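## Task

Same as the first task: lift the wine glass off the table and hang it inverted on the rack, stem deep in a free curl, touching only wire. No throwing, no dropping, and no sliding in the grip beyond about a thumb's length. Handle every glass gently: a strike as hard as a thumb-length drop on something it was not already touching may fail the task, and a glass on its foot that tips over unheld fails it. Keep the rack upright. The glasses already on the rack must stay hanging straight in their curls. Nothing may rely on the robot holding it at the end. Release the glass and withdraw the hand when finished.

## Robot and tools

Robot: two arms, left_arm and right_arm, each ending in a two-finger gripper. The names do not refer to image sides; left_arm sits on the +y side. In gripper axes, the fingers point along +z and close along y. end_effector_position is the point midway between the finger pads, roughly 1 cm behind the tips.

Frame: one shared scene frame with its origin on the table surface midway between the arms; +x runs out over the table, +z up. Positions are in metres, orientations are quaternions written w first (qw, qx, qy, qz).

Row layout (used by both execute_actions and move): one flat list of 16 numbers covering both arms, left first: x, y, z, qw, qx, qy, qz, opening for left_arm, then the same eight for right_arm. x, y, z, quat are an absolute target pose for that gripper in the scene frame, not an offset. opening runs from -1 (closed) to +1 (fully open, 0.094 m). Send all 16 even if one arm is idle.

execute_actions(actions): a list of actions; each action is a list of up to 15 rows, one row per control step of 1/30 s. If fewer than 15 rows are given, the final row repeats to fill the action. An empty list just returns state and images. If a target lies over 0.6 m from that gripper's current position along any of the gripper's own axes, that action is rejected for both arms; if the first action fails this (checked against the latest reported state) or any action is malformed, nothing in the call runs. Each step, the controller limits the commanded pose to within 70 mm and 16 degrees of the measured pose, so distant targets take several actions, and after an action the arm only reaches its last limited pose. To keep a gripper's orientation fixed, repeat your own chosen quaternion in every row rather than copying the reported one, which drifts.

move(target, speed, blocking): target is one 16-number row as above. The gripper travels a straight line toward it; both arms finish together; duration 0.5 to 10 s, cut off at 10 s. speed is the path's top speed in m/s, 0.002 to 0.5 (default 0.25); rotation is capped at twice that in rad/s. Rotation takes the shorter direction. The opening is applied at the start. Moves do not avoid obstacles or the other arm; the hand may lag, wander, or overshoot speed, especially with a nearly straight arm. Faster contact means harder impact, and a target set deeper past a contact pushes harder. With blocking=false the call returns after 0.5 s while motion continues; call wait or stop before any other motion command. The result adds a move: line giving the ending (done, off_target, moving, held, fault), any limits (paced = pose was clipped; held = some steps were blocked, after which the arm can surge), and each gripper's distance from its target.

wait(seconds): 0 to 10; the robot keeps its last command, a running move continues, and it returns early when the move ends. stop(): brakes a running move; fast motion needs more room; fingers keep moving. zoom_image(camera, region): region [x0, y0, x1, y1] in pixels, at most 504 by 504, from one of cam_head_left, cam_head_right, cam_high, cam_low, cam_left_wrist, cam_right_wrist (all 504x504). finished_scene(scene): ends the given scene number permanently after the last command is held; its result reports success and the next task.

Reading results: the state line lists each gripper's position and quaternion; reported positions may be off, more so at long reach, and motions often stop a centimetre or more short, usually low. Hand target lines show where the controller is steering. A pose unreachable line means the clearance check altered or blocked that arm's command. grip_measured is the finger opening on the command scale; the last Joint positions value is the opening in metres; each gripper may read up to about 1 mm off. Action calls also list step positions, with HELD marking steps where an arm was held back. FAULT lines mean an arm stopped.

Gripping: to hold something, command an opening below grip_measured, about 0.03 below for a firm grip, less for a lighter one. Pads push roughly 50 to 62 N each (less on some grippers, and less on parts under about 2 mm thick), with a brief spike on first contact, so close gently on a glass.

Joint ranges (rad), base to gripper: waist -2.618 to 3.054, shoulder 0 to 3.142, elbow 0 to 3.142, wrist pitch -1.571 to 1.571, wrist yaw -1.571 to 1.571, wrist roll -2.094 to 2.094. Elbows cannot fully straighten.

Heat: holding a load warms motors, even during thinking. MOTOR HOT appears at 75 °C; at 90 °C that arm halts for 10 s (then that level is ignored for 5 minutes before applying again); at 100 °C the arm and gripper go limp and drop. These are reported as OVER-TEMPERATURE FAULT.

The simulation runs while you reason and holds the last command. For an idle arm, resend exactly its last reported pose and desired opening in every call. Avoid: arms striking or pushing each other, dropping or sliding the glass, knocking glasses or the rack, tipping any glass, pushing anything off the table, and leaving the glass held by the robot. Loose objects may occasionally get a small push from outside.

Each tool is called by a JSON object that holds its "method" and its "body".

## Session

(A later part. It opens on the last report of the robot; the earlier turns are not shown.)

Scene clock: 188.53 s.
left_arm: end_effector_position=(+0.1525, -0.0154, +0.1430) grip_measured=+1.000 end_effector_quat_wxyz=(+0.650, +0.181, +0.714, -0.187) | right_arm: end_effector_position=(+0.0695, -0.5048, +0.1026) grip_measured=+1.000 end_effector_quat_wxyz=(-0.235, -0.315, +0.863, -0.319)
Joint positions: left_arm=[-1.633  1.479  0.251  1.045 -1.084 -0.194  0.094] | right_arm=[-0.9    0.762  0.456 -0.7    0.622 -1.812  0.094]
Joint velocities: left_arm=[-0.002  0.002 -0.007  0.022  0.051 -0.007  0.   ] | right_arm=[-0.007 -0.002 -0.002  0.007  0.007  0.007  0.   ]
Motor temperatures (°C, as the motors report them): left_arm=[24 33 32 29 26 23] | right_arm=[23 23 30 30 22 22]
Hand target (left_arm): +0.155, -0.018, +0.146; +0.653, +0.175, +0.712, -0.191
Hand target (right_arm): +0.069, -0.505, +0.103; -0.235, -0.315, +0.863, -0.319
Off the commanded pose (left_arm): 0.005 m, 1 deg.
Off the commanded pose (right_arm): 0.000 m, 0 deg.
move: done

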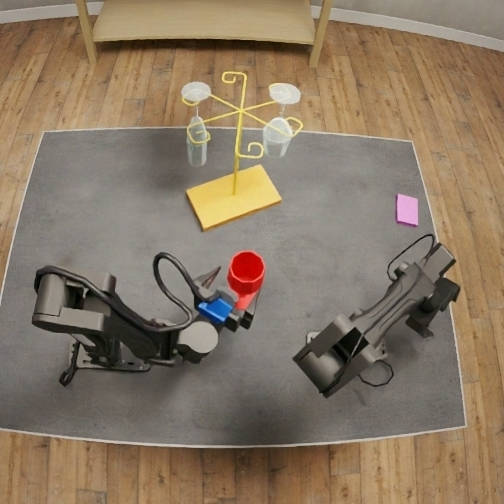

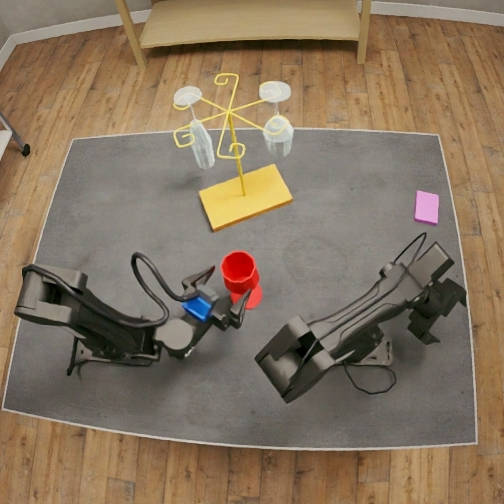

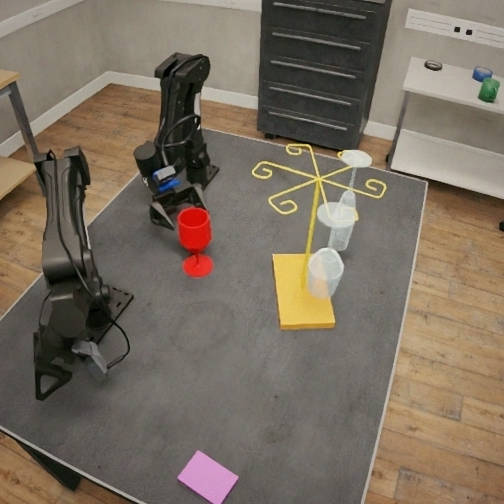

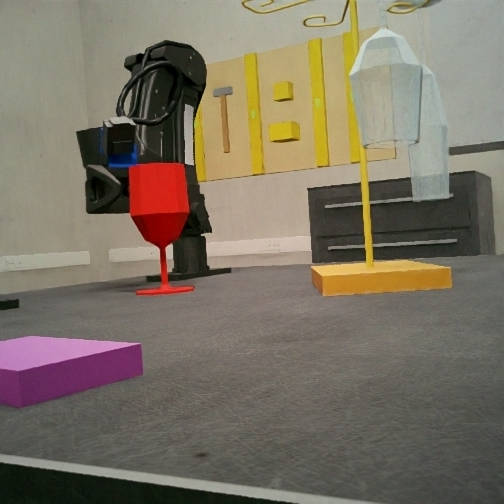

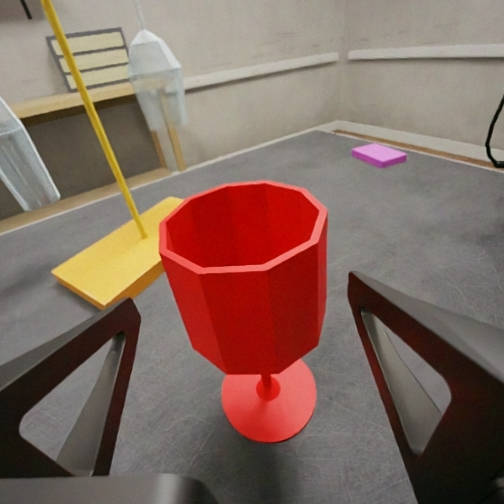

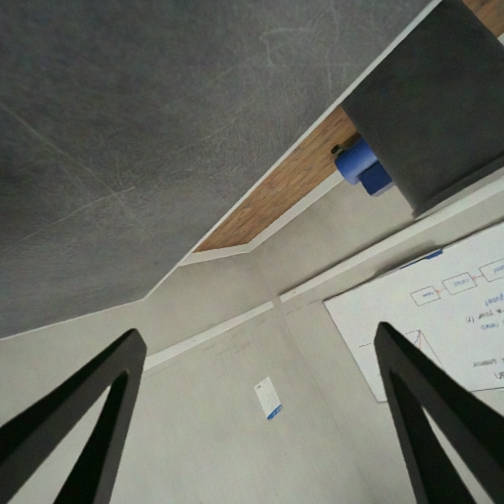

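{"method": "move", "body": {"target": [0.16,-0.028,0.146,0.653,0.175,0.712,-0.191,1,0.0695,-0.5048,0.1026,-0.235,-0.315,0.863,-0.319,1], "speed": 0.02}}

{"method": "move", "body": {"target": [0.177,-0.038,0.146,0.653,0.175,0.712,-0.191,1,0.0695,-0.5048,0.1026,-0.235,-0.315,0.863,-0.319,1], "speed": 0.02}}

{"method": "zoom_image", "body": {"camera": "cam_head_left", "region": [180,230,310,360]}}

Scene clock: 203.33 s.
left_arm: end_effector_position=(+0.1570, -0.0209, +0.1382) grip_measured=+1.000 end_effector_quat_wxyz=(+0.648, +0.187, +0.715, -0.183) | right_arm: end_effector_position=(+0.0695, -0.5048, +0.1026) grip_measured=+1.000 end_effector_quat_wxyz=(-0.235, -0.315, +0.863, -0.319)
Joint positions: left_arm=[-1.608  1.519  0.265  1.063 -1.055 -0.185  0.094] | right_arm=[-0.9    0.762  0.456 -0.7    0.622 -1.812  0.094]
Joint velocities: left_arm=[-0.007  0.022  0.007  0.022 -0.11  -0.007  0.   ] | right_arm=[-0.002  0.022 -0.032 -0.066 -0.081 -0.022  0.   ]
Motor temperatures (°C, as the motors report them): left_arm=[24 32 32 30 25 23] | right_arm=[23 23 30 30 22 22]
Hand target (left_arm): +0.160, -0.027, +0.146; +0.653, +0.175, +0.712, -0.191
Hand target (right_arm): +0.069, -0.505, +0.103; -0.235, -0.315, +0.863, -0.319
Off the commanded pose (left_arm): 0.011 m, 2 deg.
Off the commanded pose (right_arm): 0.000 m, 0 deg.
move: off_target (left_arm)

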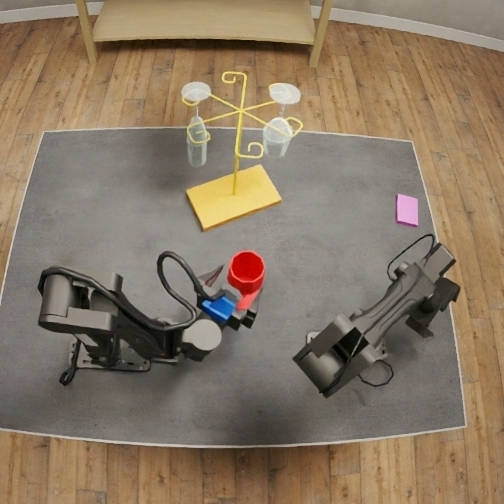

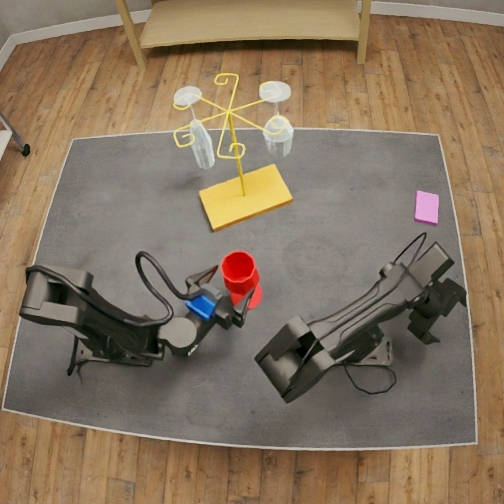

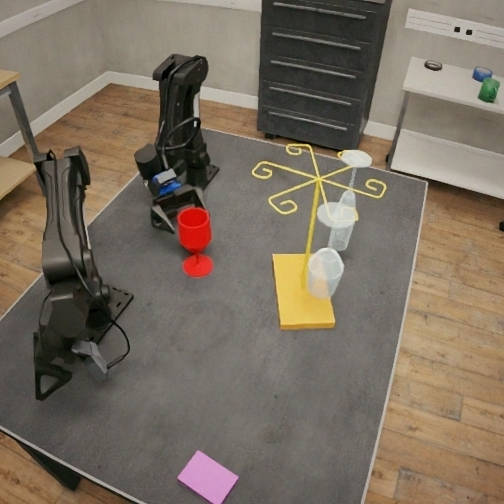

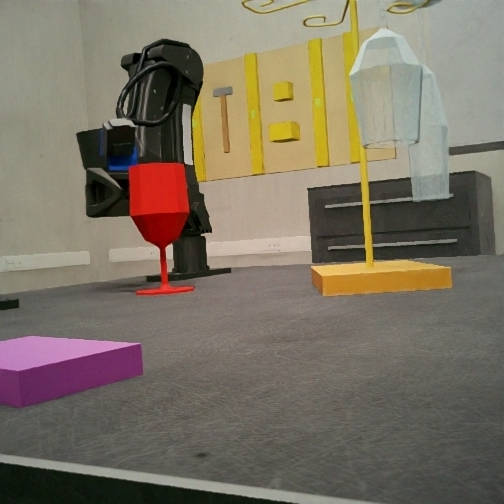

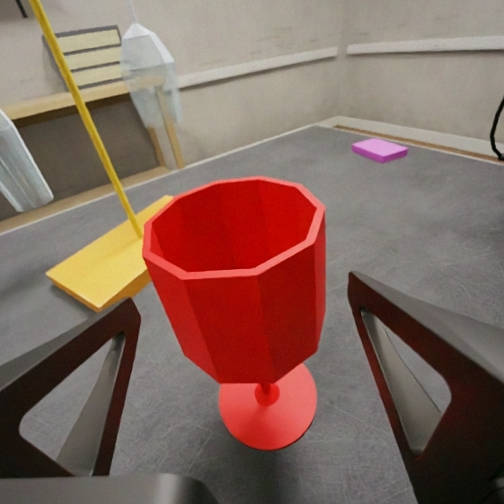

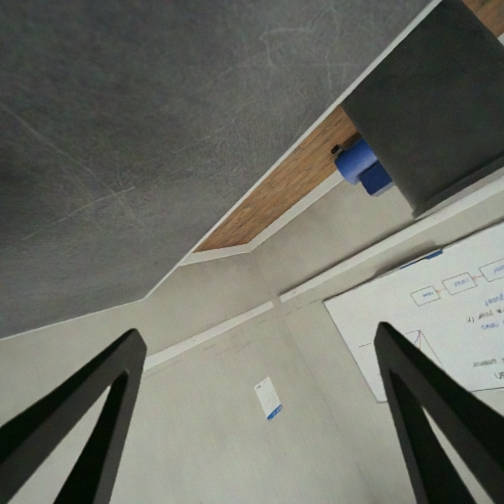

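Scene clock: 204.97 s.
left_arm: end_effector_position=(+0.1735, -0.0305, +0.1378) grip_measured=+1.000 end_effector_quat_wxyz=(+0.647, +0.187, +0.716, -0.182) | right_arm: end_effector_position=(+0.0695, -0.5048, +0.1026) grip_measured=+1.000 end_effector_quat_wxyz=(-0.235, -0.315, +0.863, -0.319)
Joint positions: left_arm=[-1.532  1.566  0.301  1.091 -0.982 -0.164  0.094] | right_arm=[-0.9    0.762  0.456 -0.7    0.622 -1.812  0.094]
Joint velocities: left_arm=[ 0.002  0.017 -0.012  0.051  0.022 -0.022  0.   ] | right_arm=[ 0.007 -0.002  0.002 -0.051  0.007  0.022  0.   ]
Motor temperatures (°C, as the motors report them): left_arm=[24 32 32 30 25 23] | right_arm=[23 23 30 30 22 22]
Hand target (left_arm): +0.177, -0.037, +0.146; +0.653, +0.175, +0.712, -0.191
Hand target (right_arm): +0.069, -0.505, +0.103; -0.235, -0.315, +0.863, -0.319
Off the commanded pose (left_arm): 0.012 m, 2 deg.
Off the commanded pose (right_arm): 0.000 m, 0 deg.
move: off_target (left_arm)

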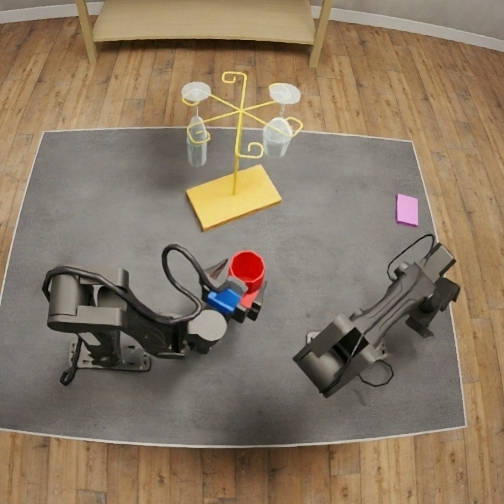

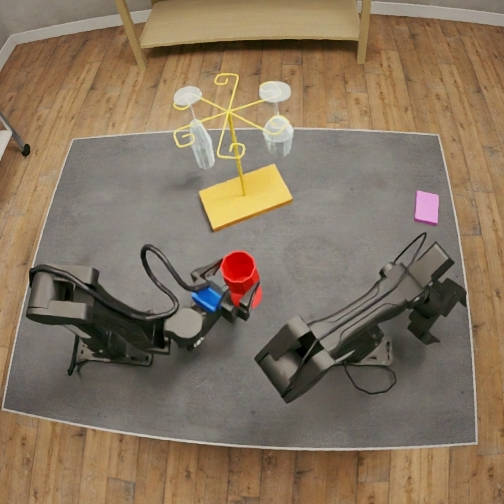

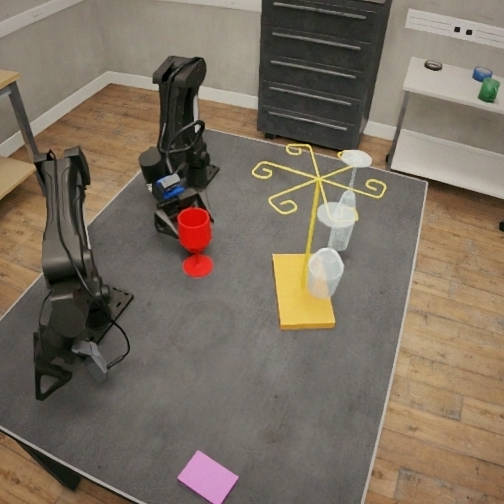

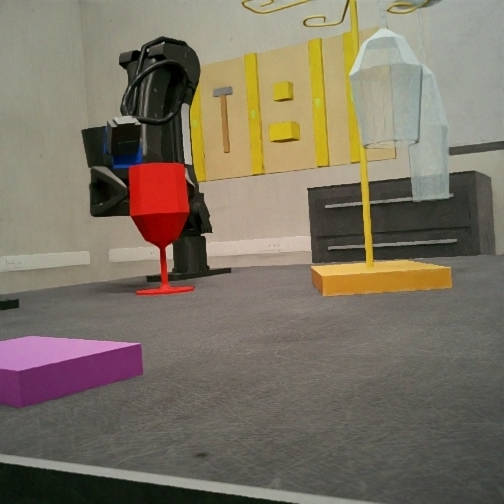

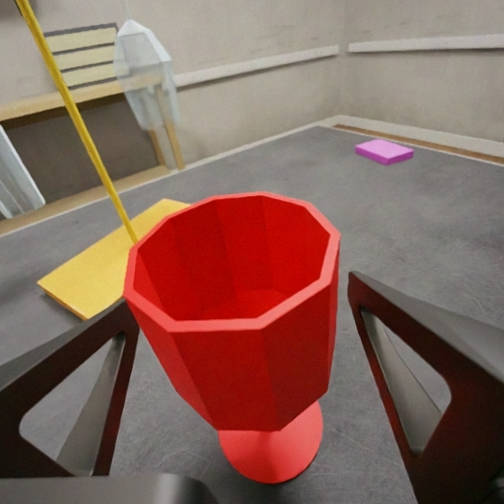

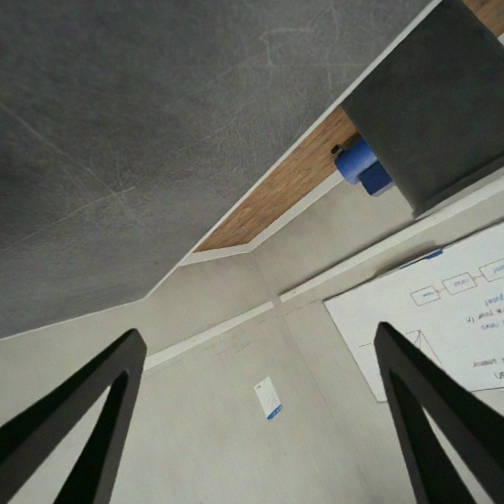

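Region (180, 230, 310, 360) of cam_head_left's 504x504 image, scaled by 3.877, with more detail than that image has.

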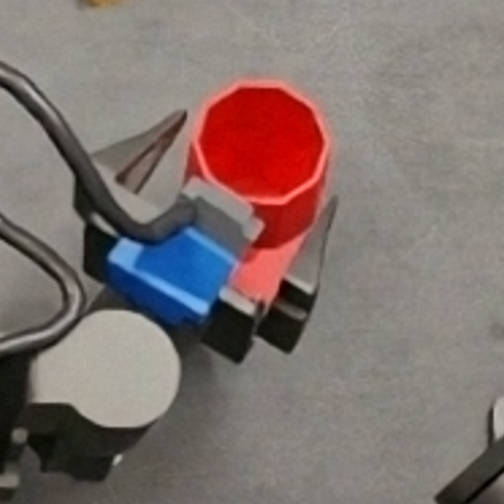

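{"method": "move", "body": {"target": [0.188,-0.043,0.146,0.653,0.175,0.712,-0.191,1,0.0695,-0.5048,0.1026,-0.235,-0.315,0.863,-0.319,1], "speed": 0.015}}

{"method": "zoom_image", "body": {"camera": "cam_head_left", "region": [180,230,310,360]}}

Scene clock: 218.10 s.
left_arm: end_effector_position=(+0.1840, -0.0359, +0.1373) grip_measured=+1.000 end_effector_quat_wxyz=(+0.646, +0.187, +0.717, -0.182) | right_arm: end_effector_position=(+0.0695, -0.5048, +0.1026) grip_measured=+1.000 end_effector_quat_wxyz=(-0.235, -0.315, +0.863, -0.319)
Joint positions: left_arm=[-1.487  1.592  0.323  1.102 -0.937 -0.155  0.094] | right_arm=[-0.9    0.762  0.456 -0.7    0.622 -1.812  0.094]
Joint velocities: left_arm=[-0.017 -0.007  0.007 -0.081 -0.051 -0.022  0.   ] | right_arm=[-0.012 -0.002 -0.012 -0.037  0.022 -0.051  0.   ]
Motor temperatures (°C, as the motors report them): left_arm=[24 32 33 30 25 23] | right_arm=[23 23 30 30 22 22]
Hand target (left_arm): +0.188, -0.042, +0.146; +0.653, +0.175, +0.712, -0.191
Hand target (right_arm): +0.069, -0.505, +0.103; -0.235, -0.315, +0.863, -0.319
Off the commanded pose (left_arm): 0.012 m, 2 deg.
Off the commanded pose (right_arm): 0.000 m, 0 deg.
move: off_target (left_arm)

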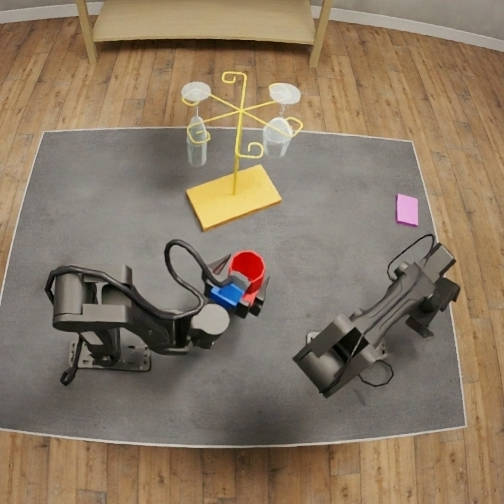

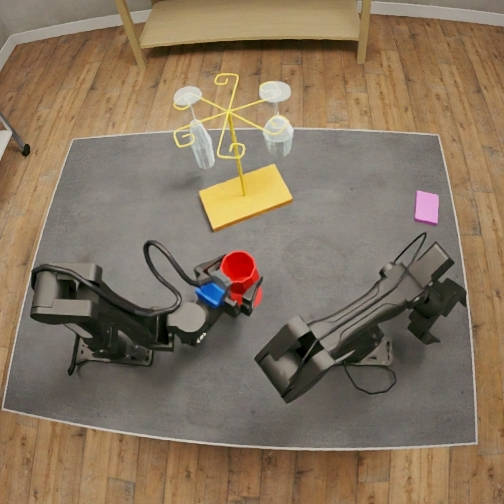

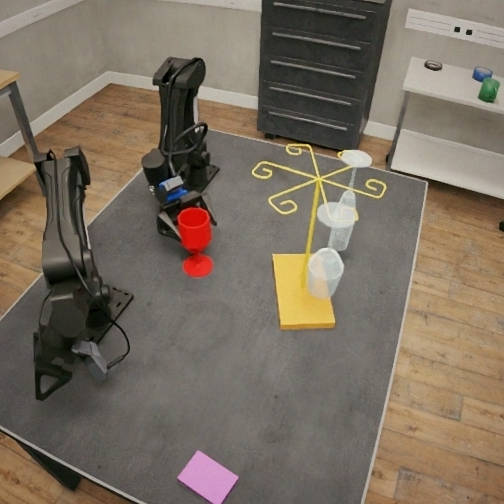

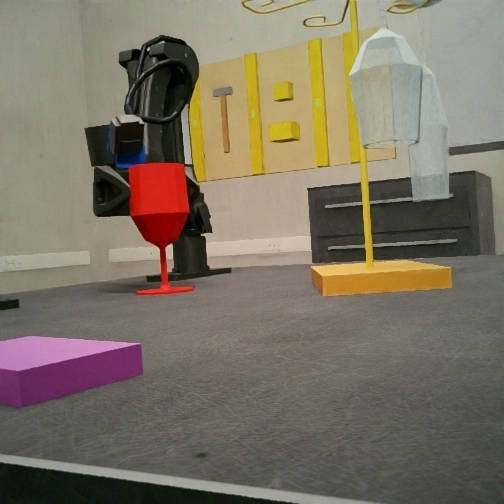

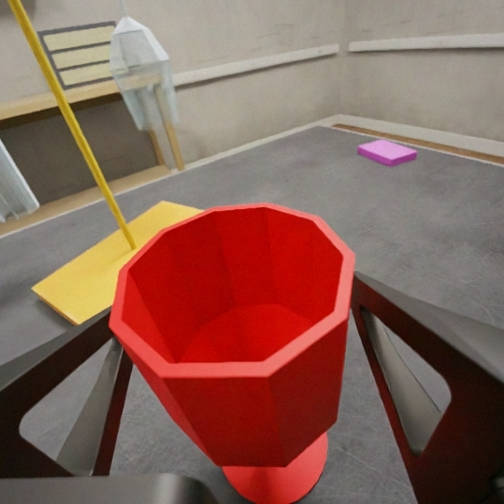

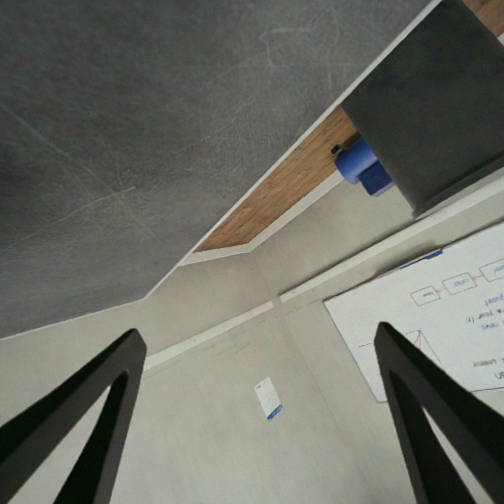

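Region (180, 230, 310, 360) of cam_head_left's 504x504 image, scaled by 3.877, with more detail than that image has.

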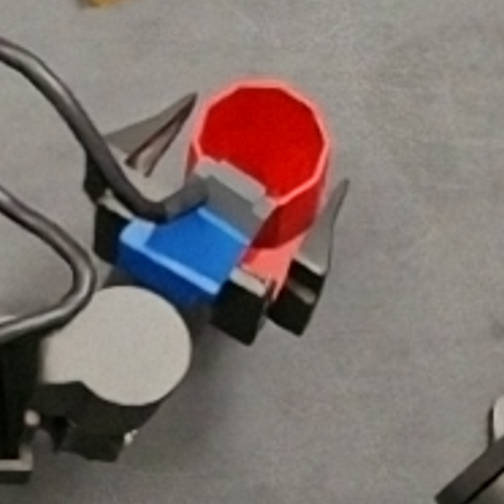

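{"method": "execute_actions", "body": {"actions": [[[0.188,-0.043,0.146,0.653,0.175,0.712,-0.191,0.85,0.0695,-0.5048,0.1026,-0.235,-0.315,0.863,-0.319,1]],[[0.188,-0.043,0.146,0.653,0.175,0.712,-0.191,0.75,0.0695,-0.5048,0.1026,-0.235,-0.315,0.863,-0.319,1]],[[0.188,-0.043,0.146,0.653,0.175,0.712,-0.191,0.68,0.0695,-0.5048,0.1026,-0.235,-0.315,0.863,-0.319,1]],[[0.188,-0.043,0.146,0.653,0.175,0.712,-0.191,0.62,0.0695,-0.5048,0.1026,-0.235,-0.315,0.863,-0.319,1]],[[0.188,-0.043,0.146,0.653,0.175,0.712,-0.191,0.57,0.0695,-0.5048,0.1026,-0.235,-0.315,0.863,-0.319,1]],[[0.188,-0.043,0.146,0.653,0.175,0.712,-0.191,0.53,0.0695,-0.5048,0.1026,-0.235,-0.315,0.863,-0.319,1]]]}}

Scene clock: 233.13 s.
left_arm: end_effector_position=(+0.1837, -0.0363, +0.1374) grip_measured=+0.600 end_effector_quat_wxyz=(+0.646, +0.188, +0.717, -0.183) | right_arm: end_effector_position=(+0.0695, -0.5048, +0.1026) grip_measured=+1.000 end_effector_quat_wxyz=(-0.235, -0.315, +0.863, -0.319)
Joint positions: left_arm=[-1.487  1.592  0.323  1.103 -0.934 -0.154  0.075] | right_arm=[-0.9    0.762  0.456 -0.7    0.622 -1.812  0.094]
Joint velocities: left_arm=[-0.002 -0.012 -0.002 -0.007 -0.022  0.051 -0.001] | right_arm=[-0.022  0.012  0.002  0.007  0.066 -0.007  0.   ]
Motor temperatures (°C, as the motors report them): left_arm=[24 32 33 31 25 23] | right_arm=[23 23 30 30 22 22]
Hand target (left_arm): +0.188, -0.042, +0.146; +0.653, +0.175, +0.712, -0.191
Hand target (right_arm): +0.069, -0.505, +0.103; -0.235, -0.315, +0.863, -0.319
Off the commanded pose (left_arm): 0.012 m, 2 deg.
Off the commanded pose (right_arm): 0.000 m, 0 deg.
Step readings (end_effector_position; steps 1 to 15: 1st action; 16 to 30: 2nd action; 31 to 45: 3rd action; 46 to 60: 4th action; 61 to 75: 5th action; 76 to 90: 6th action):
0: left_arm (+0.1838, -0.0361, +0.1373) | right_arm (+0.0695, -0.5048, +0.1026)
1: left_arm (+0.1838, -0.0361, +0.1373) | right_arm (+0.0695, -0.5048, +0.1026)
2: left_arm (+0.1838, -0.0361, +0.1373) | right_arm (+0.0695, -0.5048, +0.1026)
4: left_arm (+0.1838, -0.0361, +0.1373) | right_arm (+0.0695, -0.5048, +0.1026)
8: left_arm (+0.1838, -0.0361, +0.1373) | right_arm (+0.0695, -0.5048, +0.1026)
15: left_arm (+0.1838, -0.0361, +0.1373) | right_arm (+0.0695, -0.5048, +0.1026)
16: left_arm (+0.1838, -0.0361, +0.1373) | right_arm (+0.0695, -0.5048, +0.1026)
17: left_arm (+0.1838, -0.0361, +0.1373) | right_arm (+0.0695, -0.5048, +0.1026)
19: left_arm (+0.1838, -0.0361, +0.1373) | right_arm (+0.0695, -0.5048, +0.1026)
23: left_arm (+0.1838, -0.0361, +0.1373) | right_arm (+0.0695, -0.5048, +0.1026)
30: left_arm (+0.1838, -0.0361, +0.1373) | right_arm (+0.0695, -0.5048, +0.1026)
31: left_arm (+0.1838, -0.0362, +0.1374) | right_arm (+0.0695, -0.5048, +0.1026)
32: left_arm (+0.1838, -0.0362, +0.1374) | right_arm (+0.0695, -0.5048, +0.1026)
34: left_arm (+0.1838, -0.0362, +0.1374) | right_arm (+0.0695, -0.5048, +0.1026)
38: left_arm (+0.1838, -0.0362, +0.1374) | right_arm (+0.0695, -0.5048, +0.1026)
45: left_arm (+0.1838, -0.0362, +0.1374) | right_arm (+0.0695, -0.5048, +0.1026)
46: left_arm (+0.1838, -0.0362, +0.1374) | right_arm (+0.0695, -0.5048, +0.1026)
47: left_arm (+0.1837, -0.0363, +0.1374) | right_arm (+0.0695, -0.5048, +0.1026)
49: left_arm (+0.1837, -0.0363, +0.1374) | right_arm (+0.0695, -0.5048, +0.1026)
53: left_arm (+0.1837, -0.0363, +0.1374) | right_arm (+0.0695, -0.5048, +0.1026)
60: left_arm (+0.1837, -0.0363, +0.1374) | right_arm (+0.0695, -0.5048, +0.1026)
61: left_arm (+0.1837, -0.0363, +0.1374) | right_arm (+0.0695, -0.5048, +0.1026)
62: left_arm (+0.1837, -0.0363, +0.1374) | right_arm (+0.0695, -0.5048, +0.1026)
64: left_arm (+0.1837, -0.0363, +0.1374) | right_arm (+0.0695, -0.5048, +0.1026)
68: left_arm (+0.1837, -0.0363, +0.1374) | right_arm (+0.0695, -0.5048, +0.1026)
75: left_arm (+0.1837, -0.0363, +0.1374) | right_arm (+0.0695, -0.5048, +0.1026)
76: left_arm (+0.1837, -0.0363, +0.1374) | right_arm (+0.0695, -0.5048, +0.1026)
77: left_arm (+0.1837, -0.0363, +0.1374) | right_arm (+0.0695, -0.5048, +0.1026)
79: left_arm (+0.1837, -0.0363, +0.1374) | right_arm (+0.0695, -0.5048, +0.1026)
83: left_arm (+0.1837, -0.0363, +0.1374) | right_arm (+0.0695, -0.5048, +0.1026)
90: end_effector_position above

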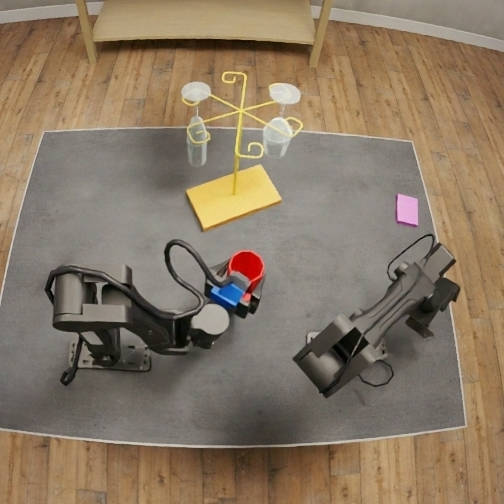

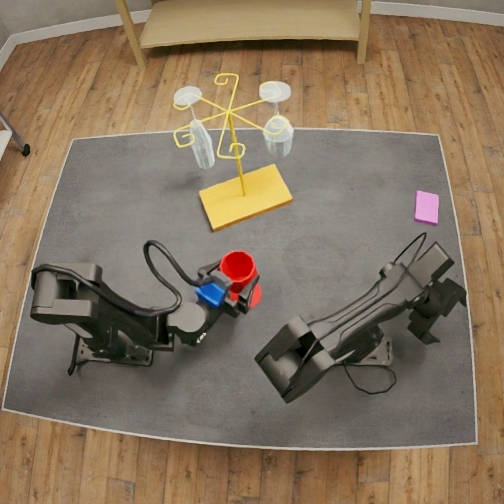

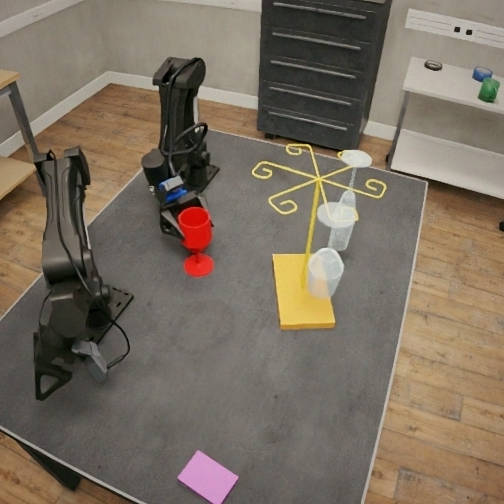

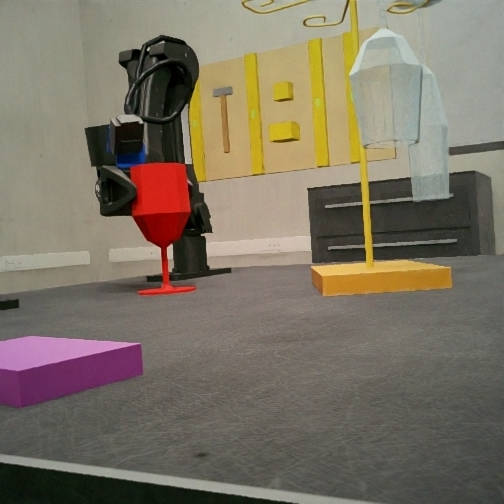

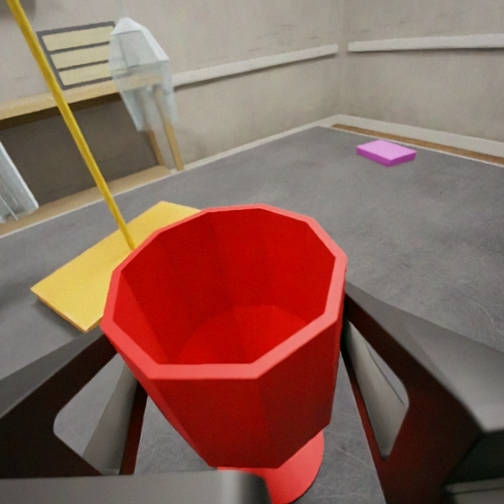

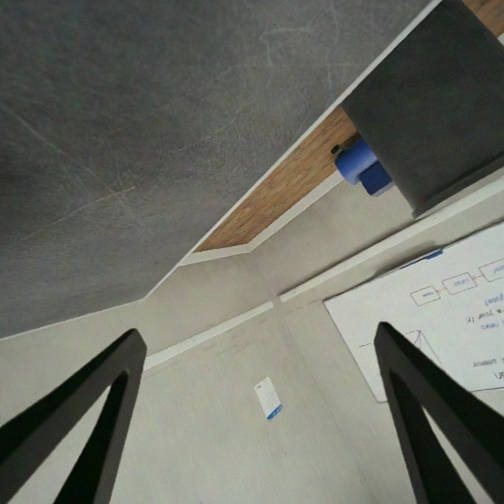

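{"method": "move", "body": {"target": [0.188,-0.043,0.2,0.653,0.175,0.712,-0.191,0.55,0.0695,-0.5048,0.1026,-0.235,-0.315,0.863,-0.319,1], "speed": 0.05}}

{"method": "move", "body": {"target": [0.18,0.03,0.31,0.688,0.032,0.725,-0.03,0.55,0.0695,-0.5048,0.1026,-0.235,-0.315,0.863,-0.319,1], "speed": 0.12}}

Scene clock: 274.53 s.
left_arm: end_effector_position=(+0.1840, -0.0399, +0.1795) grip_measured=+0.600 end_effector_quat_wxyz=(+0.644, +0.194, +0.718, -0.177) | right_arm: end_effector_position=(+0.0695, -0.5048, +0.1026) grip_measured=+1.000 end_effector_quat_wxyz=(-0.235, -0.315, +0.863, -0.319)
Joint positions: left_arm=[-1.487  1.382  0.42   0.78  -0.934 -0.15   0.075] | right_arm=[-0.9    0.762  0.456 -0.7    0.622 -1.812  0.094]
Joint velocities: left_arm=[-0.012  0.017 -0.012 -0.007 -0.051 -0.007  0.001] | right_arm=[-0.002  0.012  0.007 -0.022 -0.022 -0.022  0.   ]
Motor temperatures (°C, as the motors report them): left_arm=[24 32 34 32 25 23] | right_arm=[23 23 30 30 22 22]
Hand target (left_arm): +0.188, -0.042, +0.200; +0.653, +0.175, +0.712, -0.191
Hand target (right_arm): +0.069, -0.505, +0.103; -0.235, -0.315, +0.863, -0.319
Off the commanded pose (left_arm): 0.021 m, 3 deg.
Off the commanded pose (right_arm): 0.000 m, 0 deg.
move: off_target (left_arm)

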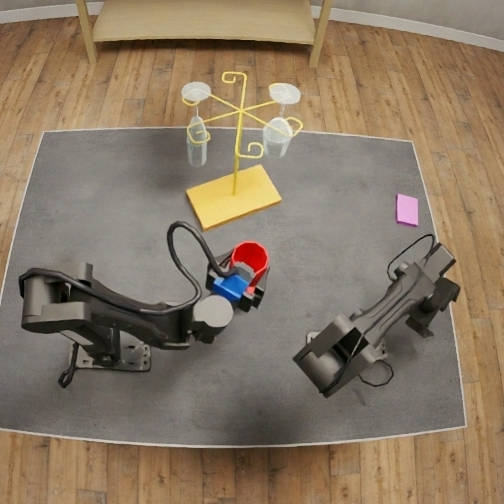

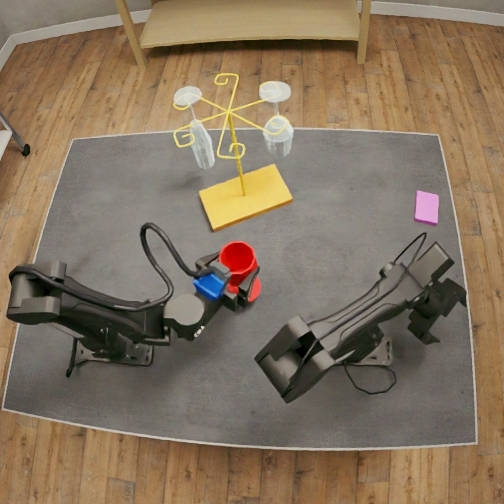

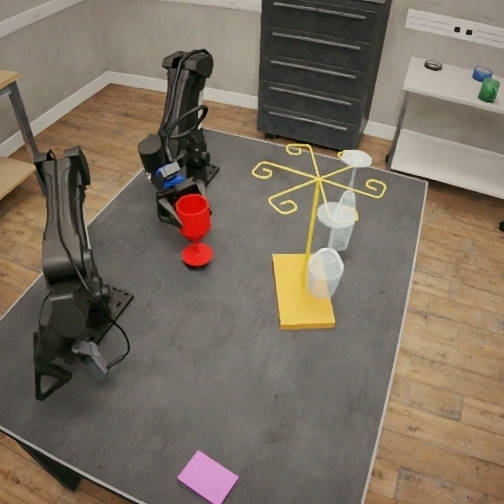

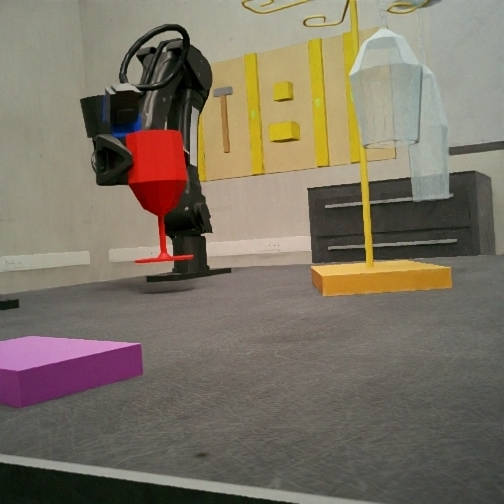

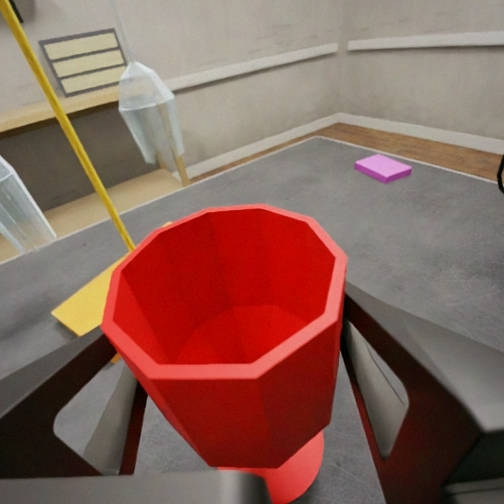

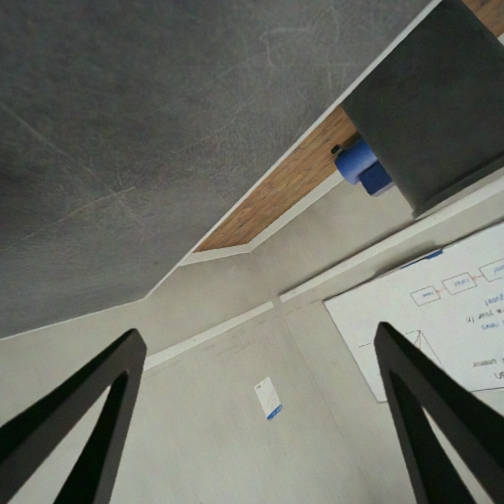

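Scene clock: 277.53 s.
left_arm: end_effector_position=(+0.1813, +0.0304, +0.2985) grip_measured=+0.600 end_effector_quat_wxyz=(+0.688, +0.047, +0.723, -0.024) | right_arm: end_effector_position=(+0.0695, -0.5048, +0.1026) grip_measured=+1.000 end_effector_quat_wxyz=(-0.235, -0.315, +0.863, -0.319)
Joint positions: left_arm=[-1.605  1.178  0.872 -0.268 -1.477 -0.542  0.075] | right_arm=[-0.9    0.762  0.456 -0.7    0.622 -1.812  0.094]
Joint velocities: left_arm=[-0.012 -0.012  0.056 -0.212  0.007 -0.212  0.   ] | right_arm=[-0.017 -0.012 -0.017  0.007 -0.081 -0.051  0.   ]
Motor temperatures (°C, as the motors report them): left_arm=[24 32 34 32 25 23] | right_arm=[23 23 30 30 22 22]
Hand target (left_arm): +0.179, +0.031, +0.309; +0.691, +0.035, +0.721, -0.033
Hand target (right_arm): +0.069, -0.505, +0.103; -0.235, -0.315, +0.863, -0.319
Off the commanded pose (left_arm): 0.012 m, 2 deg.
Off the commanded pose (right_arm): 0.000 m, 0 deg.
move: off_target (left_arm)

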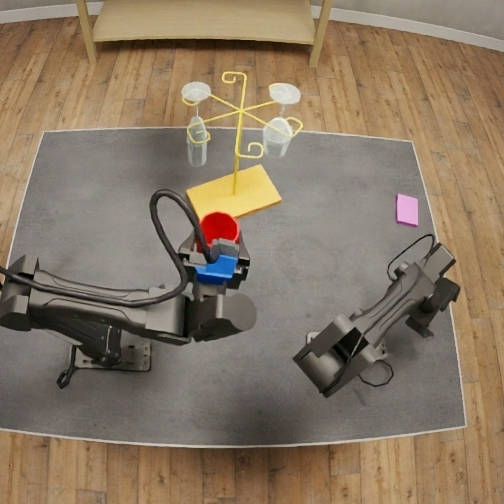

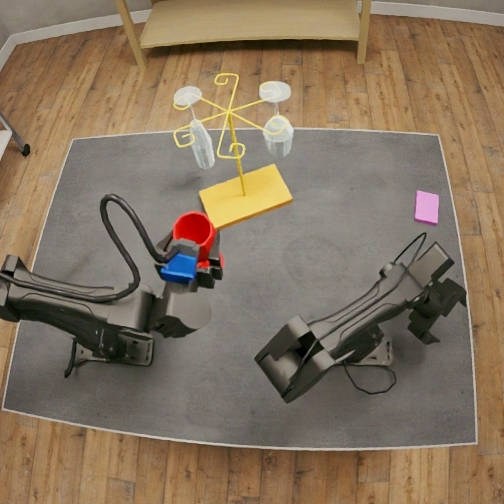

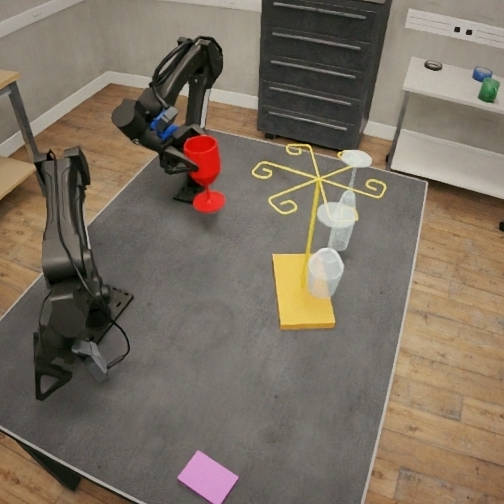

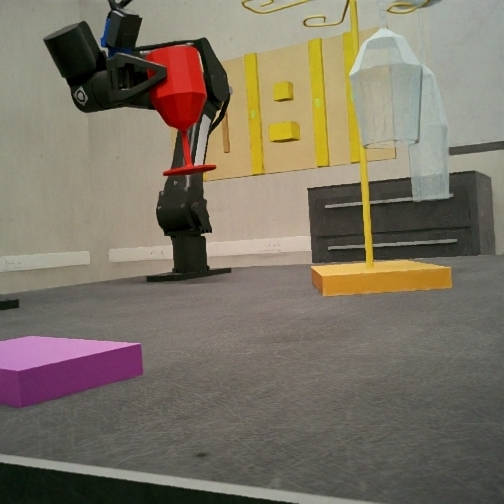

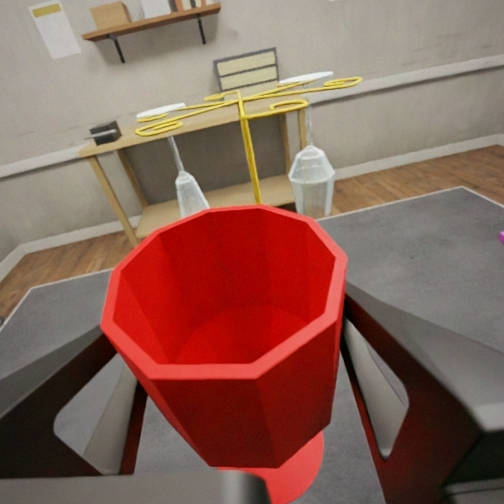

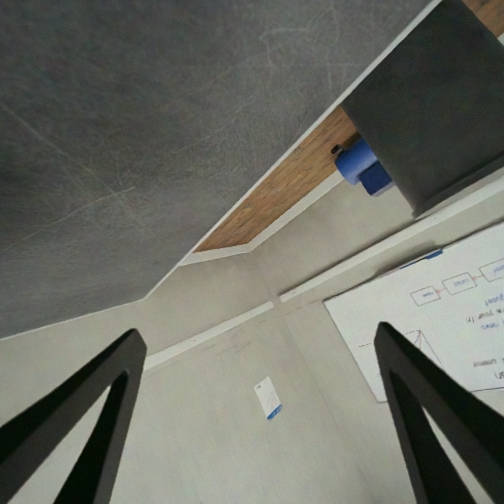

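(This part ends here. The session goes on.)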